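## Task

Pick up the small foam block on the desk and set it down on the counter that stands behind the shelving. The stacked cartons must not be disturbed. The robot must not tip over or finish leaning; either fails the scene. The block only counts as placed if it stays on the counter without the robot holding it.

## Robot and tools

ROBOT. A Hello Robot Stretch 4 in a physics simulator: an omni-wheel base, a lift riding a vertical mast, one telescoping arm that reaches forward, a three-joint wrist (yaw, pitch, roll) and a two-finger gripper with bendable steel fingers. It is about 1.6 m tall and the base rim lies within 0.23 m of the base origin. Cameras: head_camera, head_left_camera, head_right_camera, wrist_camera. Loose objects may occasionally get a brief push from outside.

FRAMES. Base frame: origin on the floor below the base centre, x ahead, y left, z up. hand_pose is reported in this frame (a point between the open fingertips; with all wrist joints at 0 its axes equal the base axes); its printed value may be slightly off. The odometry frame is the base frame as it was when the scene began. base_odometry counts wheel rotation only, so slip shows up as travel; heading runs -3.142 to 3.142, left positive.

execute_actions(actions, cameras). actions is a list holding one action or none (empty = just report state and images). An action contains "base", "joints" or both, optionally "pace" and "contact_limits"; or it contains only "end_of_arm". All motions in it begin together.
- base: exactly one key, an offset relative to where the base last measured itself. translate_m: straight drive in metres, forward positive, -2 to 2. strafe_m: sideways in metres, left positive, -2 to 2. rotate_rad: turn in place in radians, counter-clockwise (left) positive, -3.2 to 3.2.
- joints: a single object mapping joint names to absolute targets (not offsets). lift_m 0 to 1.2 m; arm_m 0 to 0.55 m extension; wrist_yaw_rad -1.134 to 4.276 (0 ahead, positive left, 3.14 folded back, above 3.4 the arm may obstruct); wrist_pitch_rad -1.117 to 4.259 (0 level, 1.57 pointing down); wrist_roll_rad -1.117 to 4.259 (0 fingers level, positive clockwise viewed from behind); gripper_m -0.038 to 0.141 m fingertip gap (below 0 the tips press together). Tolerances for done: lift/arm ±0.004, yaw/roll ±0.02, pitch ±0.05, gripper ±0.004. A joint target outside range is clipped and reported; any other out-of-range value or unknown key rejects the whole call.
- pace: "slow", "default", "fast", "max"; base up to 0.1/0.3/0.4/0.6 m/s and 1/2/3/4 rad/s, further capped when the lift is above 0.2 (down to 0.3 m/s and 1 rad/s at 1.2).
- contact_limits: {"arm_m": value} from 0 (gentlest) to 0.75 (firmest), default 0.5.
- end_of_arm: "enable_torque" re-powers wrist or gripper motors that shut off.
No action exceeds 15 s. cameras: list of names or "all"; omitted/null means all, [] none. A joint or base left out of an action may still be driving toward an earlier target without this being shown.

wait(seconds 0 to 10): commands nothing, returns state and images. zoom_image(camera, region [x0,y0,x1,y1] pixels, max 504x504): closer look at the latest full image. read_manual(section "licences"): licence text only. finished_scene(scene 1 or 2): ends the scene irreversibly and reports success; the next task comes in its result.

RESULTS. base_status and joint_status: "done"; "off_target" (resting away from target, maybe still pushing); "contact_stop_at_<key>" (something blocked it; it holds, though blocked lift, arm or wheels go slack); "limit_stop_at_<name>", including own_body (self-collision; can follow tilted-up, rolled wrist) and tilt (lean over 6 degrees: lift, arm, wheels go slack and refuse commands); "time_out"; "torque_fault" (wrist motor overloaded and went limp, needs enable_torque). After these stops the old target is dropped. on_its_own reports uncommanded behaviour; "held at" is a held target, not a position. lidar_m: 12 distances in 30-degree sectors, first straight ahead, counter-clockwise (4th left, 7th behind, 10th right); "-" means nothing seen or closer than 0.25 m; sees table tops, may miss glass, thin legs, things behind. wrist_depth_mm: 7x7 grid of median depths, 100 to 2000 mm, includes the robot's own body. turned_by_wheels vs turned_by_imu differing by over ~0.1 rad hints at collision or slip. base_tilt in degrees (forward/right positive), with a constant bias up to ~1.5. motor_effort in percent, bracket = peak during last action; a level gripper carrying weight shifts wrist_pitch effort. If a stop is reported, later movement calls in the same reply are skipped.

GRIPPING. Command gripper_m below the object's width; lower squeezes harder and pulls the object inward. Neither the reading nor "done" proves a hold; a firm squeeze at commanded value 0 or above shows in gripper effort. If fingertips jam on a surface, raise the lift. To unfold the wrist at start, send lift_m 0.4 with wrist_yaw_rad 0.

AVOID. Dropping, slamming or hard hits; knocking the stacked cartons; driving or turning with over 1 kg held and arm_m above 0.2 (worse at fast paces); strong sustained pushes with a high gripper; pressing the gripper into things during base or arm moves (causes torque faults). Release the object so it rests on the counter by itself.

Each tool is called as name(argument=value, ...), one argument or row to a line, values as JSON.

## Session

execute_actions(
  actions=[],
)

Scene clock: 0.00 s.
base_odometry: x=+0.000 y=+0.000 heading=+0.000 (m, m, rad; odometry frame)
turned_by_wheels: +0.000 (rad since the last result)
turned_by_imu: +0.000 (rad since the last result)
base_tilt: forward=+0.3 right=-1.0 (deg)
lidar_m: 0.77 0.78 0.91 1.33 1.34 1.53 1.75 0.96 1.11 2.36 1.72 1.05
base_status: not commanded
joint_positions: lift_m=+0.264 arm_m=+0.001 wrist_yaw_rad=+3.127 wrist_pitch_rad=+0.017 wrist_roll_rad=-0.017 gripper_m=+0.057
joint_status: not commanded
motor_effort: lift_m=+19 arm_m=+0 wrist_yaw_rad=+0 wrist_pitch_rad=-4 wrist_roll_rad=+1 gripper_m=-2 wheel_0=+0 wheel_1=+0 wheel_2=+0 (%)
hand_pose: x=-0.1155 y=+0.0917 z=+0.4376 quat_wxyz=(+0.007, -0.009, -0.008, +1.000) (m; base frame)
wrist_depth_mm: - 134 1921 1983 - 1756 1336 / - 120 166 1983 - 1756 1366 / - 122 170 - - 1808 1366 / 137 137 1921 - - 1808 1397 / 227 1808 1921 - - 1808 1397 / 1281 1397 194 1464 196 1366 1308 / 591 991 1098 - 1042 946 960
pictures: head_camera, head_left_camera, head_right_camera, wrist_camera
Images, in order (width x height): head_camera 420x560, head_left_camera 420x672, head_right_camera 420x672, wrist_camera 616x392.

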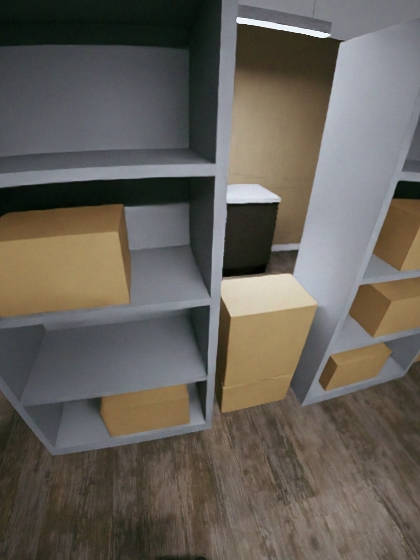

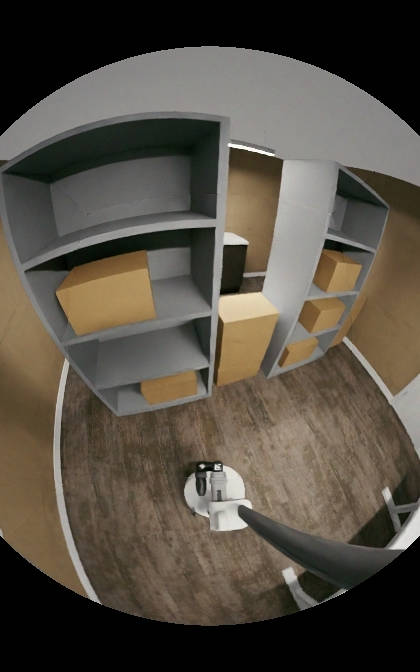

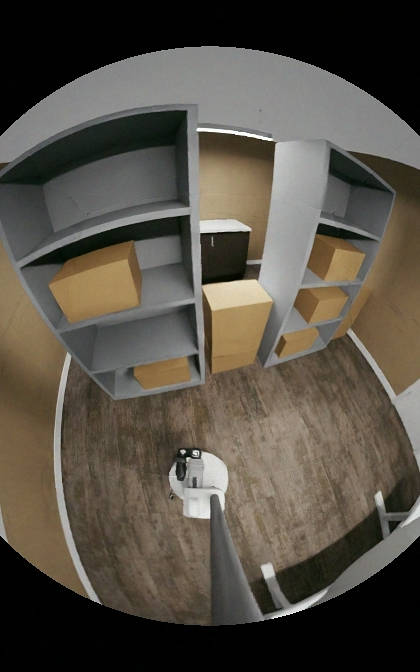

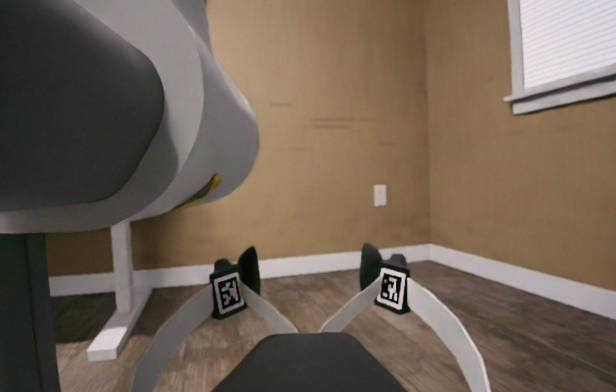

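execute_actions(
  actions=[
    {"base":{"rotate_rad":-2.9},"joints":{"lift_m":0.85,"wrist_yaw_rad":0,"wrist_pitch_rad":0.6,"gripper_m":0.14},"pace":"fast"},
  ],
)

Scene clock: 4.90 s.
base_odometry: x=+0.000 y=+0.000 heading=-2.900 (m, m, rad; odometry frame)
turned_by_wheels: -2.900 (rad since the last result)
turned_by_imu: -2.855 (rad since the last result)
base_tilt: forward=+0.4 right=-1.1 (deg)
lidar_m: 0.95 1.00 1.35 2.38 1.24 0.93 0.78 0.82 1.40 1.33 1.34 1.83
base_status: done
joint_positions: lift_m=+0.850 arm_m=+0.001 wrist_yaw_rad=+0.001 wrist_pitch_rad=+0.602 wrist_roll_rad=-0.017 gripper_m=+0.140
joint_status: all done
motor_effort: lift_m=+23(25) arm_m=+0(0) wrist_yaw_rad=-2(7) wrist_pitch_rad=-5(5) wrist_roll_rad=+2(2) gripper_m=-1(2) wheel_0=-2(11) wheel_1=-2(8) wheel_2=-2(9) (%)
hand_pose: x=+0.4095 y=-0.0873 z=+0.8646 quat_wxyz=(+0.955, -0.008, +0.296, +0.003) (m; base frame)
wrist_depth_mm: 1366 1397 1397 1464 1464 1499 1464 / 946 991 1537 1618 1618 1661 1618 / 842 1708 1708 1756 1808 1808 1708 / 1756 1808 1756 1808 1756 1756 1661 / 1537 1499 1430 1499 1464 1464 1397 / 1281 1182 1205 1229 1182 1138 1205 / 1118 1098 1118 - 1118 1078 1060
pictures: head_camera, head_left_camera, head_right_camera, wrist_camera
Images, in order (width x height): head_camera 420x560, head_left_camera 420x672, head_right_camera 420x672, wrist_camera 616x392.

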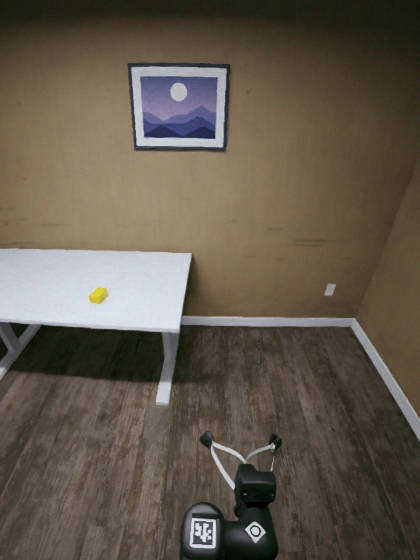

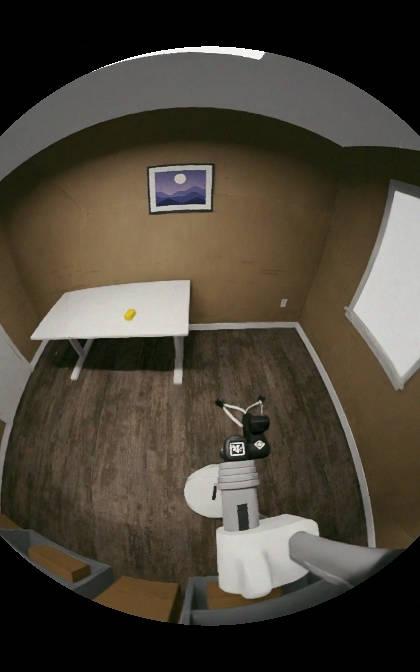

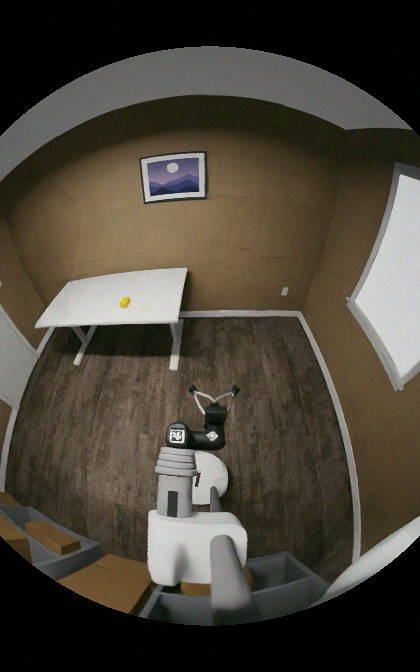

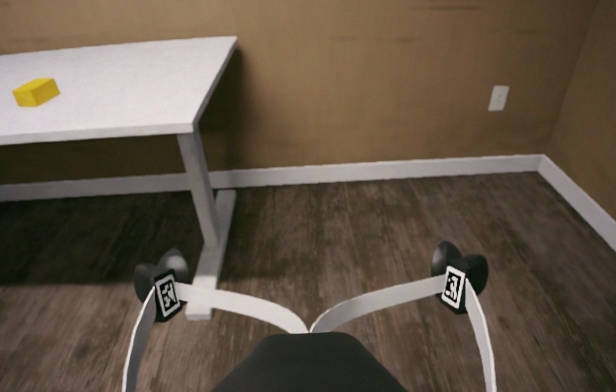

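execute_actions(
  actions=[
    {"base":{"strafe_m":0.65},"joints":{"lift_m":0.8,"arm_m":0.3},"pace":"fast"},
  ],
  cameras=[],
)

execute_actions(
  actions=[
    {"base":{"translate_m":0.3},"pace":"fast"},
  ],
  cameras=["head_camera","wrist_camera"],
)

Scene clock: 11.20 s.
base_odometry: x=+0.155 y=-0.631 heading=-2.901 (m, m, rad; odometry frame)
turned_by_wheels: +0.000 (rad since the last result)
turned_by_imu: -0.004 (rad since the last result)
base_tilt: forward=+0.3 right=-0.8 (deg)
lidar_m: 0.90 0.96 1.31 1.70 1.24 0.89 0.89 0.93 1.14 1.97 2.02 0.99
base_status: done
joint_positions: lift_m=+0.800 arm_m=+0.299 wrist_yaw_rad=+0.000 wrist_pitch_rad=+0.602 wrist_roll_rad=-0.017 gripper_m=+0.140
joint_status: all done
motor_effort: lift_m=+16(20) arm_m=+8(8) wrist_yaw_rad=+0(2) wrist_pitch_rad=-3(4) wrist_roll_rad=+2(2) gripper_m=+0(1) wheel_0=+1(12) wheel_1=-1(10) wheel_2=-1(1) (%)
hand_pose: x=+0.7073 y=-0.0874 z=+0.8151 quat_wxyz=(+0.955, -0.008, +0.296, +0.003) (m; base frame)
wrist_depth_mm: 1078 1098 1118 1098 1118 1182 1182 / 866 831 798 778 768 759 1281 / 609 597 585 574 564 559 580 / 496 512 504 500 991 1576 1537 / 1430 1430 1430 1397 1336 1366 1366 / 1229 1160 1138 1160 1118 1098 1138 / 1060 1042 1098 - 1025 1008 1008
pictures: none
No camera images: the call's "cameras" was empty. Leave "cameras" out to get every camera's image.

Scene clock: 13.33 s.
base_odometry: x=-0.136 y=-0.703 heading=-2.900 (m, m, rad; odometry frame)
turned_by_wheels: +0.000 (rad since the last result)
turned_by_imu: +0.000 (rad since the last result)
base_tilt: forward=+0.3 right=-1.2 (deg)
lidar_m: 0.64 0.66 0.88 1.70 1.82 1.19 1.17 1.17 1.55 1.94 1.99 0.68
base_status: done
joint_positions: lift_m=+0.800 arm_m=+0.299 wrist_yaw_rad=+0.000 wrist_pitch_rad=+0.602 wrist_roll_rad=-0.017 gripper_m=+0.140
joint_status: not commanded
motor_effort: lift_m=+16(16) arm_m=+8(8) wrist_yaw_rad=+0(0) wrist_pitch_rad=-4(3) wrist_roll_rad=+1(2) gripper_m=-1(0) wheel_0=+0(8) wheel_1=+1(7) wheel_2=-1(14) (%)
hand_pose: x=+0.7073 y=-0.0874 z=+0.8151 quat_wxyz=(+0.955, -0.008, +0.296, +0.003) (m; base frame)
wrist_depth_mm: 809 820 831 854 866 866 878 / 854 831 798 778 768 820 960 / 609 597 585 574 559 559 585 / 477 469 445 436 449 445 439 / 387 384 355 366 375 366 364 / 327 306 306 312 301 298 309 / 286 281 287 - 283 273 271
pictures: head_camera, wrist_camera
Images, in order (width x height): head_camera 420x560, wrist_camera 616x392.

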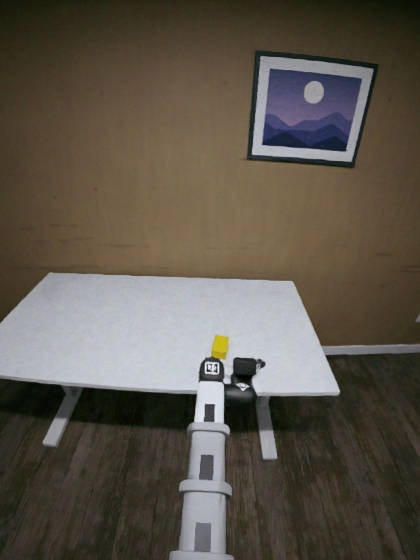

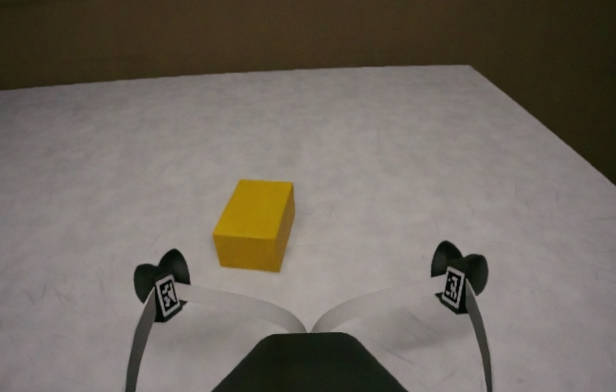

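execute_actions(
  actions=[
    {"base":{"strafe_m":0.047},"joints":{"lift_m":0.745,"arm_m":0.35}},
  ],
  cameras=[],
)

execute_actions(
  actions=[
    {"joints":{"arm_m":0.435,"gripper_m":0.11}},
  ],
  cameras=["wrist_camera"],
)

Scene clock: 18.43 s.
base_odometry: x=-0.125 y=-0.749 heading=-2.901 (m, m, rad; odometry frame)
turned_by_wheels: +0.000 (rad since the last result)
turned_by_imu: -0.002 (rad since the last result)
base_tilt: forward=+0.3 right=-1.0 (deg)
lidar_m: 0.63 0.66 0.91 1.66 1.76 1.24 1.17 1.20 1.56 1.99 2.06 0.66
base_status: done
joint_positions: lift_m=+0.745 arm_m=+0.349 wrist_yaw_rad=+0.000 wrist_pitch_rad=+0.602 wrist_roll_rad=-0.017 gripper_m=+0.140
joint_status: all done
motor_effort: lift_m=+15(16) arm_m=+8(8) wrist_yaw_rad=+0(0) wrist_pitch_rad=-4(3) wrist_roll_rad=+1(1) gripper_m=-2(0) wheel_0=-1(9) wheel_1=-1(9) wheel_2=+0(2) (%)
hand_pose: x=+0.7572 y=-0.0874 z=+0.7602 quat_wxyz=(+0.955, -0.008, +0.296, +0.002) (m; base frame)
wrist_depth_mm: 759 778 798 788 798 809 831 / 691 654 634 615 609 603 750 / 488 473 462 455 445 442 439 / 377 373 366 287 357 353 347 / 307 304 301 277 297 290 289 / 258 244 243 248 239 236 246 / 227 224 229 - 224 216 216
pictures: none
No camera images: the call's "cameras" was empty. Leave "cameras" out to get every camera's image.

Scene clock: 19.70 s.
base_odometry: x=-0.125 y=-0.749 heading=-2.901 (m, m, rad; odometry frame)
turned_by_wheels: +0.000 (rad since the last result)
turned_by_imu: -0.001 (rad since the last result)
base_tilt: forward=+0.4 right=-1.0 (deg)
lidar_m: 0.62 0.65 0.90 1.65 1.76 1.22 1.16 1.22 1.55 1.98 2.03 0.66
base_status: not commanded
joint_positions: lift_m=+0.745 arm_m=+0.434 wrist_yaw_rad=+0.000 wrist_pitch_rad=+0.602 wrist_roll_rad=-0.017 gripper_m=+0.110
joint_status: all done
motor_effort: lift_m=+15(15) arm_m=+8(8) wrist_yaw_rad=+0(0) wrist_pitch_rad=-4(4) wrist_roll_rad=+2(1) gripper_m=-2(1) wheel_0=-1(1) wheel_1=-1(1) wheel_2=+0(0) (%)
hand_pose: x=+0.8422 y=-0.0874 z=+0.7602 quat_wxyz=(+0.955, -0.008, +0.296, +0.002) (m; base frame)
wrist_depth_mm: 691 699 715 715 732 732 741 / 691 654 634 615 609 603 715 / 484 473 462 452 449 442 439 / 375 370 366 362 357 351 349 / 307 304 301 236 297 293 289 / 259 251 195 201 237 241 246 / 226 224 224 - 224 216 216
pictures: wrist_camera
Images, in order (width x height): wrist_camera 616x392.

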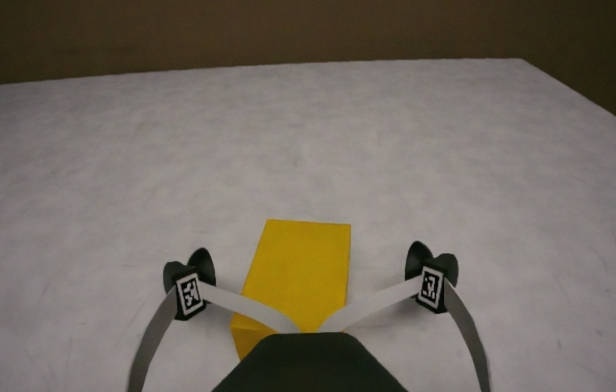

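execute_actions(
  actions=[
    {"joints":{"arm_m":0.42,"lift_m":0.74,"gripper_m":0.015}},
  ],
  cameras=["wrist_camera"],
)

execute_actions(
  actions=[
    {"joints":{"lift_m":0.8}},
  ],
  cameras=["wrist_camera"],
)

Scene clock: 25.37 s.
base_odometry: x=-0.125 y=-0.749 heading=-2.901 (m, m, rad; odometry frame)
turned_by_wheels: +0.000 (rad since the last result)
turned_by_imu: -0.002 (rad since the last result)
base_tilt: forward=+0.5 right=-1.1 (deg)
lidar_m: 0.64 0.66 0.87 1.65 1.74 1.23 1.18 1.20 1.56 1.97 2.02 0.65
base_status: not commanded
joint_positions: lift_m=+0.740 arm_m=+0.421 wrist_yaw_rad=+0.000 wrist_pitch_rad=+0.602 wrist_roll_rad=-0.017 gripper_m=+0.015
joint_status: all done
motor_effort: lift_m=+15(16) arm_m=-8(9) wrist_yaw_rad=+0(0) wrist_pitch_rad=-5(5) wrist_roll_rad=+2(1) gripper_m=-20(22) wheel_0=-1(1) wheel_1=-1(1) wheel_2=-1(1) (%)
hand_pose: x=+0.8301 y=-0.0874 z=+0.7552 quat_wxyz=(+0.955, -0.008, +0.296, +0.002) (m; base frame)
wrist_depth_mm: 699 715 723 723 750 759 759 / 668 647 615 603 585 585 627 / 469 462 452 445 439 430 430 / 366 364 355 351 347 343 340 / 300 297 294 217 279 285 281 / 252 252 186 191 186 235 239 / 220 214 224 - 220 211 211
pictures: wrist_camera
Images, in order (width x height): wrist_camera 616x392.

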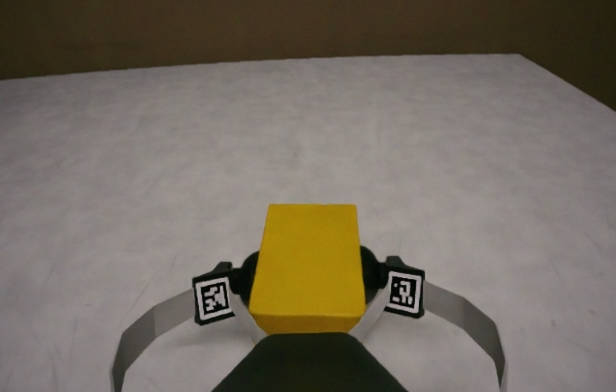

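Scene clock: 26.53 s.
base_odometry: x=-0.125 y=-0.749 heading=-2.901 (m, m, rad; odometry frame)
turned_by_wheels: +0.000 (rad since the last result)
turned_by_imu: +0.000 (rad since the last result)
base_tilt: forward=+0.4 right=-1.1 (deg)
lidar_m: 0.60 0.65 0.88 1.67 1.78 1.23 1.14 1.21 1.54 1.98 2.04 0.66
base_status: not commanded
joint_positions: lift_m=+0.800 arm_m=+0.421 wrist_yaw_rad=+0.000 wrist_pitch_rad=+0.602 wrist_roll_rad=-0.017 gripper_m=+0.015
joint_status: all done
motor_effort: lift_m=+23(24) arm_m=-8(8) wrist_yaw_rad=+0(0) wrist_pitch_rad=-4(4) wrist_roll_rad=+2(1) gripper_m=-22(21) wheel_0=-1(1) wheel_1=-1(1) wheel_2=-1(1) (%)
hand_pose: x=+0.8301 y=-0.0874 z=+0.8145 quat_wxyz=(+0.955, -0.008, +0.297, +0.002) (m; base frame)
wrist_depth_mm: 699 715 723 723 741 750 759 / 750 759 759 768 778 759 831 / 603 591 580 569 559 554 549 / 469 466 459 452 445 442 439 / 384 382 382 217 357 366 359 / 325 324 186 191 186 301 309 / 282 277 287 - 282 273 272
pictures: wrist_camera
Images, in order (width x height): wrist_camera 616x392.

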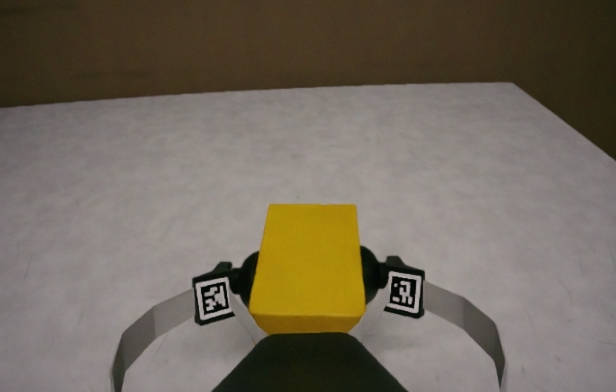

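execute_actions(
  actions=[
    {"base":{"rotate_rad":-3.14},"joints":{"arm_m":0}},
  ],
  cameras=[],
)

execute_actions(
  actions=[
    {"base":{"strafe_m":1.6},"pace":"fast"},
  ],
)

Scene clock: 33.83 s.
base_odometry: x=-0.125 y=-0.749 heading=+0.243 (m, m, rad; odometry frame)
turned_by_wheels: -3.140 (rad since the last result)
turned_by_imu: -3.091 (rad since the last result)
base_tilt: forward=+0.3 right=-1.0 (deg)
lidar_m: 1.14 1.21 1.52 2.00 2.06 0.69 0.62 0.66 0.90 1.65 1.72 1.20
base_status: done
joint_positions: lift_m=+0.800 arm_m=+0.002 wrist_yaw_rad=+0.000 wrist_pitch_rad=+0.602 wrist_roll_rad=-0.017 gripper_m=+0.015
joint_status: all done
motor_effort: lift_m=+24(23) arm_m=-8(10) wrist_yaw_rad=+1(2) wrist_pitch_rad=-4(5) wrist_roll_rad=+2(1) gripper_m=-22(23) wheel_0=+0(8) wheel_1=+0(8) wheel_2=+0(9) (%)
hand_pose: x=+0.4109 y=-0.0875 z=+0.8144 quat_wxyz=(+0.955, -0.008, +0.297, +0.002) (m; base frame)
wrist_depth_mm: 878 946 931 1098 1308 931 917 / 1255 991 991 1025 1229 976 991 / 1060 1098 1118 1118 1229 1229 1182 / 1138 1205 1229 1160 1229 1255 1336 / 1255 1281 1336 217 1281 1308 1336 / 1229 1229 186 191 186 1138 1160 / 1060 1025 1078 - 1060 1025 1008
pictures: none
No camera images: the call's "cameras" was empty. Leave "cameras" out to get every camera's image.

Scene clock: 39.10 s.
base_odometry: x=-0.509 y=+0.805 heading=+0.242 (m, m, rad; odometry frame)
turned_by_wheels: +0.000 (rad since the last result)
turned_by_imu: -0.004 (rad since the last result)
base_tilt: forward=+0.4 right=-1.1 (deg)
lidar_m: 1.08 0.66 0.46 0.38 0.41 0.54 1.41 1.56 1.24 2.44 1.72 1.10
base_status: done
joint_positions: lift_m=+0.800 arm_m=+0.002 wrist_yaw_rad=+0.000 wrist_pitch_rad=+0.602 wrist_roll_rad=-0.017 gripper_m=+0.015
joint_status: not commanded
motor_effort: lift_m=+23(23) arm_m=-8(8) wrist_yaw_rad=+0(1) wrist_pitch_rad=-5(5) wrist_roll_rad=+2(2) gripper_m=-20(19) wheel_0=+1(13) wheel_1=-3(9) wheel_2=-1(2) (%)
hand_pose: x=+0.4109 y=-0.0875 z=+0.8145 quat_wxyz=(+0.955, -0.008, +0.297, +0.002) (m; base frame)
wrist_depth_mm: 854 1308 - - 1205 1255 1229 / 854 1281 - - 1229 1281 1255 / 842 1281 - - 960 1008 1060 / 809 1255 1708 1499 1499 1118 1138 / 820 1205 1430 218 1255 1229 1255 / 798 1042 186 191 186 1118 1160 / 778 976 1060 - 1060 1008 1008
pictures: head_camera, head_left_camera, head_right_camera, wrist_camera
Images, in order (width x height): head_camera 420x560, head_left_camera 420x672, head_right_camera 420x672, wrist_camera 616x392.

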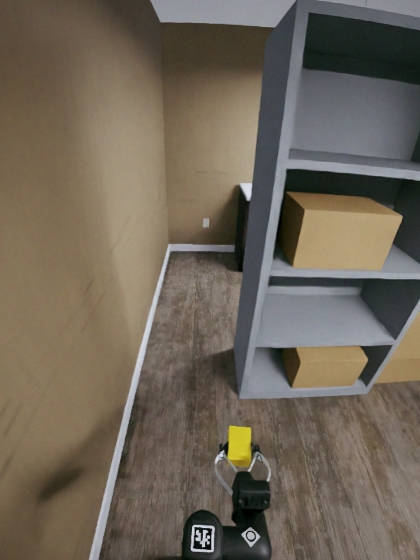

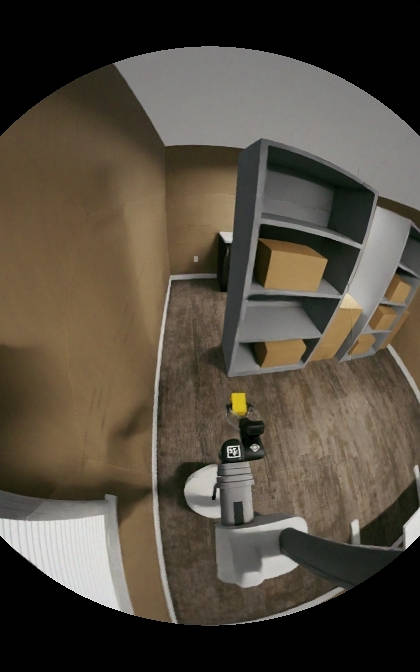

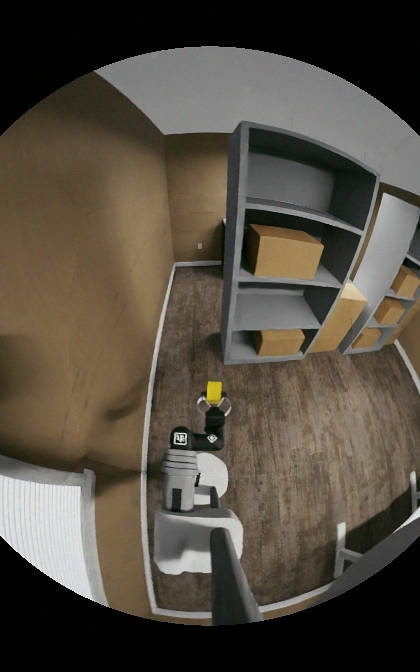

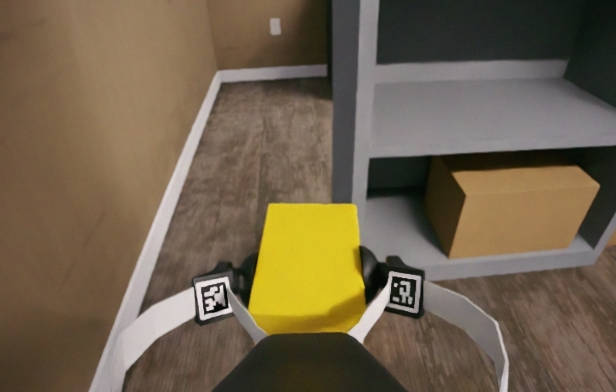

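execute_actions(
  actions=[
    {"base":{"rotate_rad":0.11}},
  ],
  cameras=[],
)

execute_actions(
  actions=[
    {"base":{"translate_m":1.95},"joints":{"lift_m":1.0},"pace":"fast"},
  ],
  cameras=[],
)

execute_actions(
  actions=[
    {"base":{"rotate_rad":-0.6}},
  ],
)

Scene clock: 45.37 s.
base_odometry: x=-0.509 y=+0.805 heading=+0.352 (m, m, rad; odometry frame)
turned_by_wheels: +0.110 (rad since the last result)
turned_by_imu: +0.107 (rad since the last result)
base_tilt: forward=+0.4 right=-1.0 (deg)
lidar_m: 1.21 0.59 0.43 0.38 0.41 0.57 1.52 1.41 1.26 3.26 1.43 1.07
base_status: done
joint_positions: lift_m=+0.800 arm_m=+0.002 wrist_yaw_rad=+0.000 wrist_pitch_rad=+0.602 wrist_roll_rad=-0.017 gripper_m=+0.015
joint_status: not commanded
motor_effort: lift_m=+23(23) arm_m=-8(8) wrist_yaw_rad=+0(0) wrist_pitch_rad=-4(4) wrist_roll_rad=+2(2) gripper_m=-21(22) wheel_0=-1(7) wheel_1=+0(6) wheel_2=+0(4) (%)
hand_pose: x=+0.4109 y=-0.0874 z=+0.8145 quat_wxyz=(+0.955, -0.008, +0.297, +0.002) (m; base frame)
wrist_depth_mm: 683 976 1863 - 991 1160 1138 / 691 976 1808 - 1229 1229 1229 / 691 991 1808 - 1008 946 946 / 676 991 1661 1708 1464 1229 1060 / 691 991 1366 217 1205 1182 1118 / 683 866 186 191 186 1138 1160 / 683 854 1078 - 1078 1008 1008
pictures: none
No camera images: the call's "cameras" was empty. Leave "cameras" out to get every camera's image.

Scene clock: 51.67 s.
base_odometry: x=+1.321 y=+1.478 heading=+0.352 (m, m, rad; odometry frame)
turned_by_wheels: +0.000 (rad since the last result)
turned_by_imu: +0.003 (rad since the last result)
base_tilt: forward=+0.3 right=-0.9 (deg)
lidar_m: 1.06 0.44 0.32 0.31 0.33 0.53 2.18 0.55 0.61 2.13 0.83 0.82
base_status: done
joint_positions: lift_m=+1.000 arm_m=+0.002 wrist_yaw_rad=+0.000 wrist_pitch_rad=+0.602 wrist_roll_rad=-0.017 gripper_m=+0.015
joint_status: all done
motor_effort: lift_m=+23(25) arm_m=-8(8) wrist_yaw_rad=+0(0) wrist_pitch_rad=-5(5) wrist_roll_rad=+2(2) gripper_m=-20(21) wheel_0=-1(5) wheel_1=+1(6) wheel_2=+1(12) (%)
hand_pose: x=+0.4108 y=-0.0874 z=+1.0145 quat_wxyz=(+0.955, -0.008, +0.297, +0.002) (m; base frame)
wrist_depth_mm: 544 778 960 946 946 917 904 / 549 788 1060 1042 1025 976 788 / 559 788 1138 1138 1118 1060 691 / 544 778 1255 1229 1255 1060 699 / 559 788 1182 217 1336 1060 691 / 554 691 186 191 186 891 691 / 549 683 1255 - 1281 1042 759
pictures: none
No camera images: the call's "cameras" was empty. Leave "cameras" out to get every camera's image.

Scene clock: 53.17 s.
base_odometry: x=+1.321 y=+1.478 heading=-0.247 (m, m, rad; odometry frame)
turned_by_wheels: -0.600 (rad since the last result)
turned_by_imu: -0.590 (rad since the last result)
base_tilt: forward=+0.4 right=-0.9 (deg)
lidar_m: 0.80 1.24 0.49 0.34 0.30 0.34 0.47 1.21 0.52 0.59 1.89 0.94
base_status: done
joint_positions: lift_m=+1.000 arm_m=+0.002 wrist_yaw_rad=+0.000 wrist_pitch_rad=+0.602 wrist_roll_rad=-0.017 gripper_m=+0.015
joint_status: not commanded
motor_effort: lift_m=+23(23) arm_m=-8(8) wrist_yaw_rad=+0(0) wrist_pitch_rad=-5(5) wrist_roll_rad=+2(2) gripper_m=-21(22) wheel_0=+1(7) wheel_1=+2(6) wheel_2=+1(7) (%)
hand_pose: x=+0.4108 y=-0.0874 z=+1.0145 quat_wxyz=(+0.955, -0.008, +0.297, +0.002) (m; base frame)
wrist_depth_mm: 854 931 1060 1160 1182 1182 1205 / 904 1008 1042 809 798 878 1060 / 960 1078 1160 715 788 976 1281 / 1042 1182 1308 741 891 1160 1618 / 1138 1281 1430 217 960 1430 1618 / 1205 1336 186 191 186 1366 1397 / 1255 1229 1308 - 1255 1229 1205
pictures: head_camera, head_left_camera, head_right_camera, wrist_camera
Images, in order (width x height): head_camera 420x560, head_left_camera 420x672, head_right_camera 420x672, wrist_camera 616x392.

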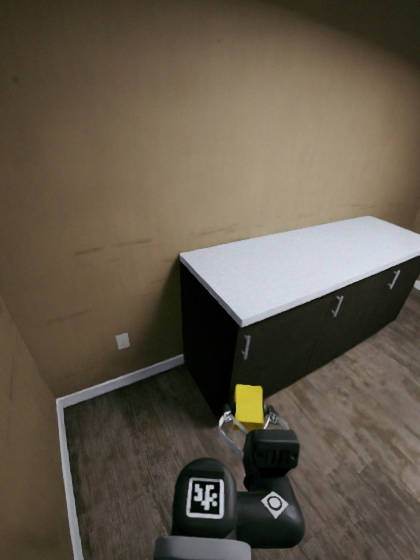

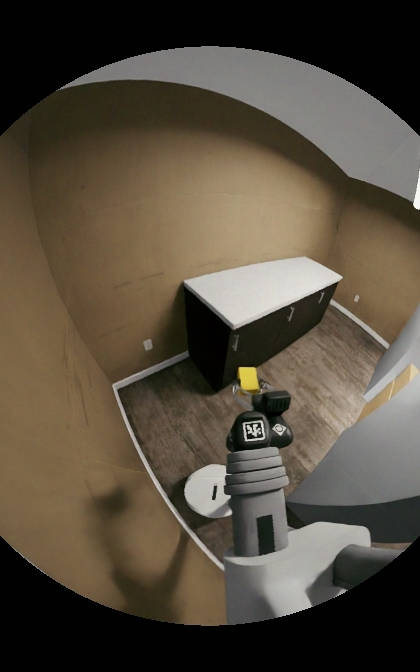

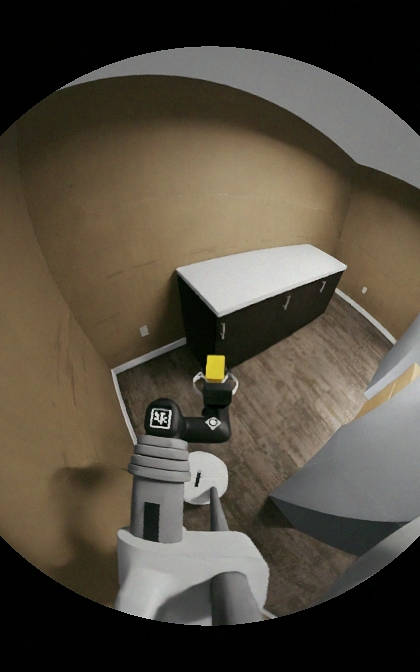

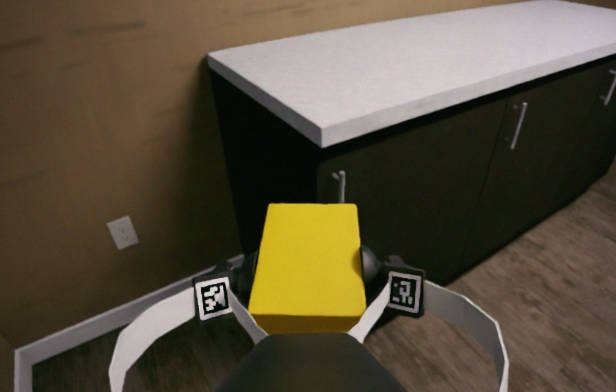

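execute_actions(
  actions=[
    {"base":{"translate_m":0.23},"joints":{"arm_m":0.5,"wrist_yaw_rad":-0.45},"pace":"fast"},
  ],
  cameras=["head_camera","wrist_camera"],
)

Scene clock: 57.57 s.
base_odometry: x=+1.544 y=+1.421 heading=-0.247 (m, m, rad; odometry frame)
turned_by_wheels: +0.000 (rad since the last result)
turned_by_imu: -0.001 (rad since the last result)
base_tilt: forward=+0.2 right=-1.0 (deg)
lidar_m: 0.61 1.04 0.66 0.44 0.44 0.44 0.61 1.00 0.67 0.85 1.94 0.65
base_status: done
joint_positions: lift_m=+1.000 arm_m=+0.499 wrist_yaw_rad=-0.450 wrist_pitch_rad=+0.602 wrist_roll_rad=-0.017 gripper_m=+0.015
joint_status: all done
motor_effort: lift_m=+23(23) arm_m=+8(8) wrist_yaw_rad=-1(5) wrist_pitch_rad=-5(6) wrist_roll_rad=+1(2) gripper_m=-24(23) wheel_0=+0(7) wheel_1=+2(8) wheel_2=+0(11) (%)
hand_pose: x=+0.8456 y=-0.1821 z=+1.0145 quat_wxyz=(+0.932, +0.058, +0.291, -0.210) (m; base frame)
wrist_depth_mm: 442 530 676 917 1118 1160 1255 / 462 559 707 798 788 788 842 / 484 569 603 591 585 580 609 / 473 480 477 473 466 459 477 / 399 399 394 217 373 382 392 / 338 338 187 191 186 314 342 / 296 287 298 - 291 281 294
pictures: head_camera, wrist_camera
Images, in order (width x height): head_camera 420x560, wrist_camera 616x392.

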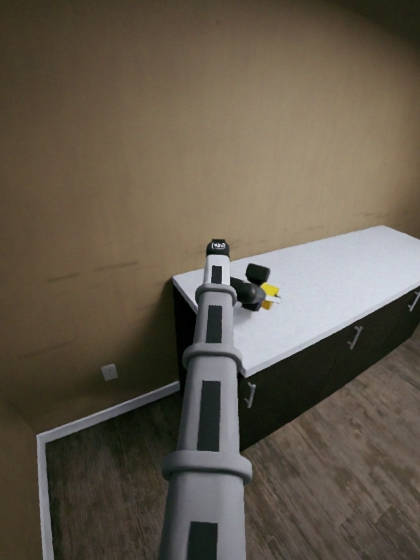

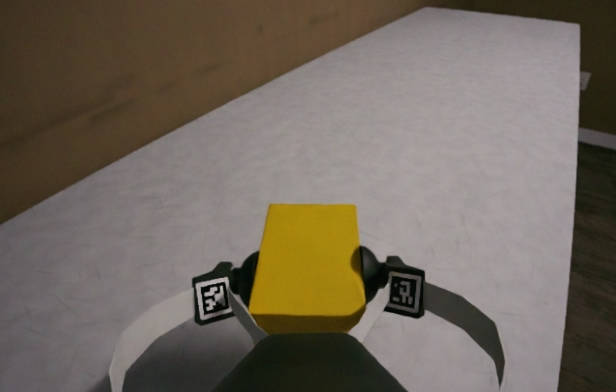

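execute_actions(
  actions=[
    {"joints":{"lift_m":0.93}},
  ],
  cameras=[],
)

execute_actions(
  actions=[
    {"joints":{"gripper_m":0.09}},
  ],
  cameras=[],
)

execute_actions(
  actions=[
    {"joints":{"lift_m":1.02},"pace":"fast"},
  ],
  cameras=["head_camera","wrist_camera"],
)

Scene clock: 63.50 s.
base_odometry: x=+1.544 y=+1.421 heading=-0.247 (m, m, rad; odometry frame)
turned_by_wheels: +0.000 (rad since the last result)
turned_by_imu: -0.002 (rad since the last result)
base_tilt: forward=+0.3 right=-0.8 (deg)
lidar_m: 0.61 1.03 0.65 0.45 0.43 0.46 0.64 1.00 0.66 0.86 1.93 0.63
base_status: not commanded
joint_positions: lift_m=+0.930 arm_m=+0.499 wrist_yaw_rad=-0.450 wrist_pitch_rad=+0.602 wrist_roll_rad=-0.017 gripper_m=+0.015
joint_status: all done
motor_effort: lift_m=+15(21) arm_m=+8(8) wrist_yaw_rad=-1(1) wrist_pitch_rad=-4(5) wrist_roll_rad=+2(1) gripper_m=-21(21) wheel_0=+0(0) wheel_1=+2(1) wheel_2=+0(0) (%)
hand_pose: x=+0.8456 y=-0.1821 z=+0.9451 quat_wxyz=(+0.932, +0.058, +0.291, -0.210) (m; base frame)
wrist_depth_mm: 445 530 676 842 891 878 878 / 462 549 615 597 591 585 585 / 459 462 455 445 436 430 430 / 366 364 355 353 347 345 340 / 300 298 296 218 279 285 282 / 252 252 186 191 186 236 240 / 220 215 223 - 219 211 211
pictures: none
No camera images: the call's "cameras" was empty. Leave "cameras" out to get every camera's image.

Scene clock: 65.07 s.
base_odometry: x=+1.544 y=+1.421 heading=-0.247 (m, m, rad; odometry frame)
turned_by_wheels: +0.000 (rad since the last result)
turned_by_imu: -0.001 (rad since the last result)
base_tilt: forward=+0.3 right=-1.1 (deg)
lidar_m: 0.59 1.03 0.65 0.46 0.43 0.45 0.64 1.02 0.66 0.88 1.92 0.64
base_status: not commanded
joint_positions: lift_m=+0.930 arm_m=+0.499 wrist_yaw_rad=-0.450 wrist_pitch_rad=+0.602 wrist_roll_rad=-0.017 gripper_m=+0.090
joint_status: all done
motor_effort: lift_m=+15(15) arm_m=+8(8) wrist_yaw_rad=-1(1) wrist_pitch_rad=-4(5) wrist_roll_rad=+1(1) gripper_m=-2(22) wheel_0=+0(0) wheel_1=+2(1) wheel_2=+0(0) (%)
hand_pose: x=+0.8456 y=-0.1821 z=+0.9451 quat_wxyz=(+0.932, +0.058, +0.291, -0.210) (m; base frame)
wrist_depth_mm: 442 530 676 842 878 878 878 / 462 549 615 603 591 585 585 / 462 462 452 442 439 433 430 / 366 364 357 351 347 343 340 / 298 297 294 229 281 285 282 / 252 252 202 201 207 242 240 / 221 218 224 - 220 211 212
pictures: none
No camera images: the call's "cameras" was empty. Leave "cameras" out to get every camera's image.

Scene clock: 66.20 s.
base_odometry: x=+1.544 y=+1.421 heading=-0.247 (m, m, rad; odometry frame)
turned_by_wheels: +0.000 (rad since the last result)
turned_by_imu: +0.000 (rad since the last result)
base_tilt: forward=+0.3 right=-0.9 (deg)
lidar_m: 0.59 1.02 0.66 0.45 0.43 0.45 0.66 1.01 0.65 0.87 1.90 0.67
base_status: not commanded
joint_positions: lift_m=+1.020 arm_m=+0.499 wrist_yaw_rad=-0.450 wrist_pitch_rad=+0.602 wrist_roll_rad=-0.017 gripper_m=+0.090
joint_status: all done
motor_effort: lift_m=+23(25) arm_m=+8(8) wrist_yaw_rad=-2(1) wrist_pitch_rad=-4(5) wrist_roll_rad=+2(1) gripper_m=-3(1) wheel_0=+0(0) wheel_1=+1(2) wheel_2=+0(0) (%)
hand_pose: x=+0.8456 y=-0.1821 z=+1.0345 quat_wxyz=(+0.932, +0.058, +0.291, -0.210) (m; base frame)
wrist_depth_mm: 442 530 676 904 1205 1255 1336 / 462 559 723 866 842 842 904 / 484 585 647 640 627 621 647 / 484 517 512 504 500 492 530 / 427 424 421 418 413 407 436 / 362 362 202 303 332 345 366 / 317 312 319 - 314 303 1182
pictures: head_camera, wrist_camera
Images, in order (width x height): head_camera 420x560, wrist_camera 616x392.

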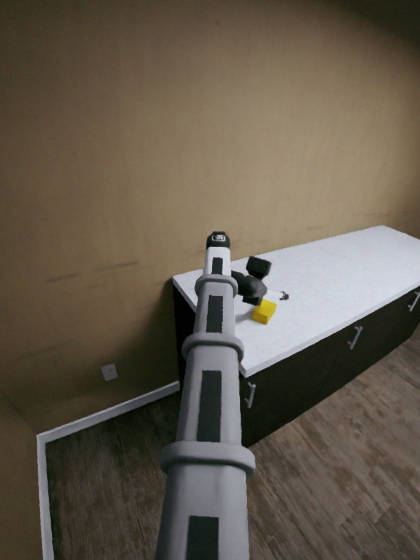

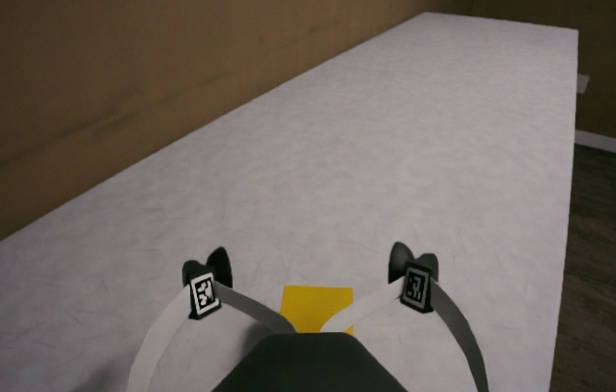

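finished_scene(
  scene=2,
)

The scene is finished: the task was done.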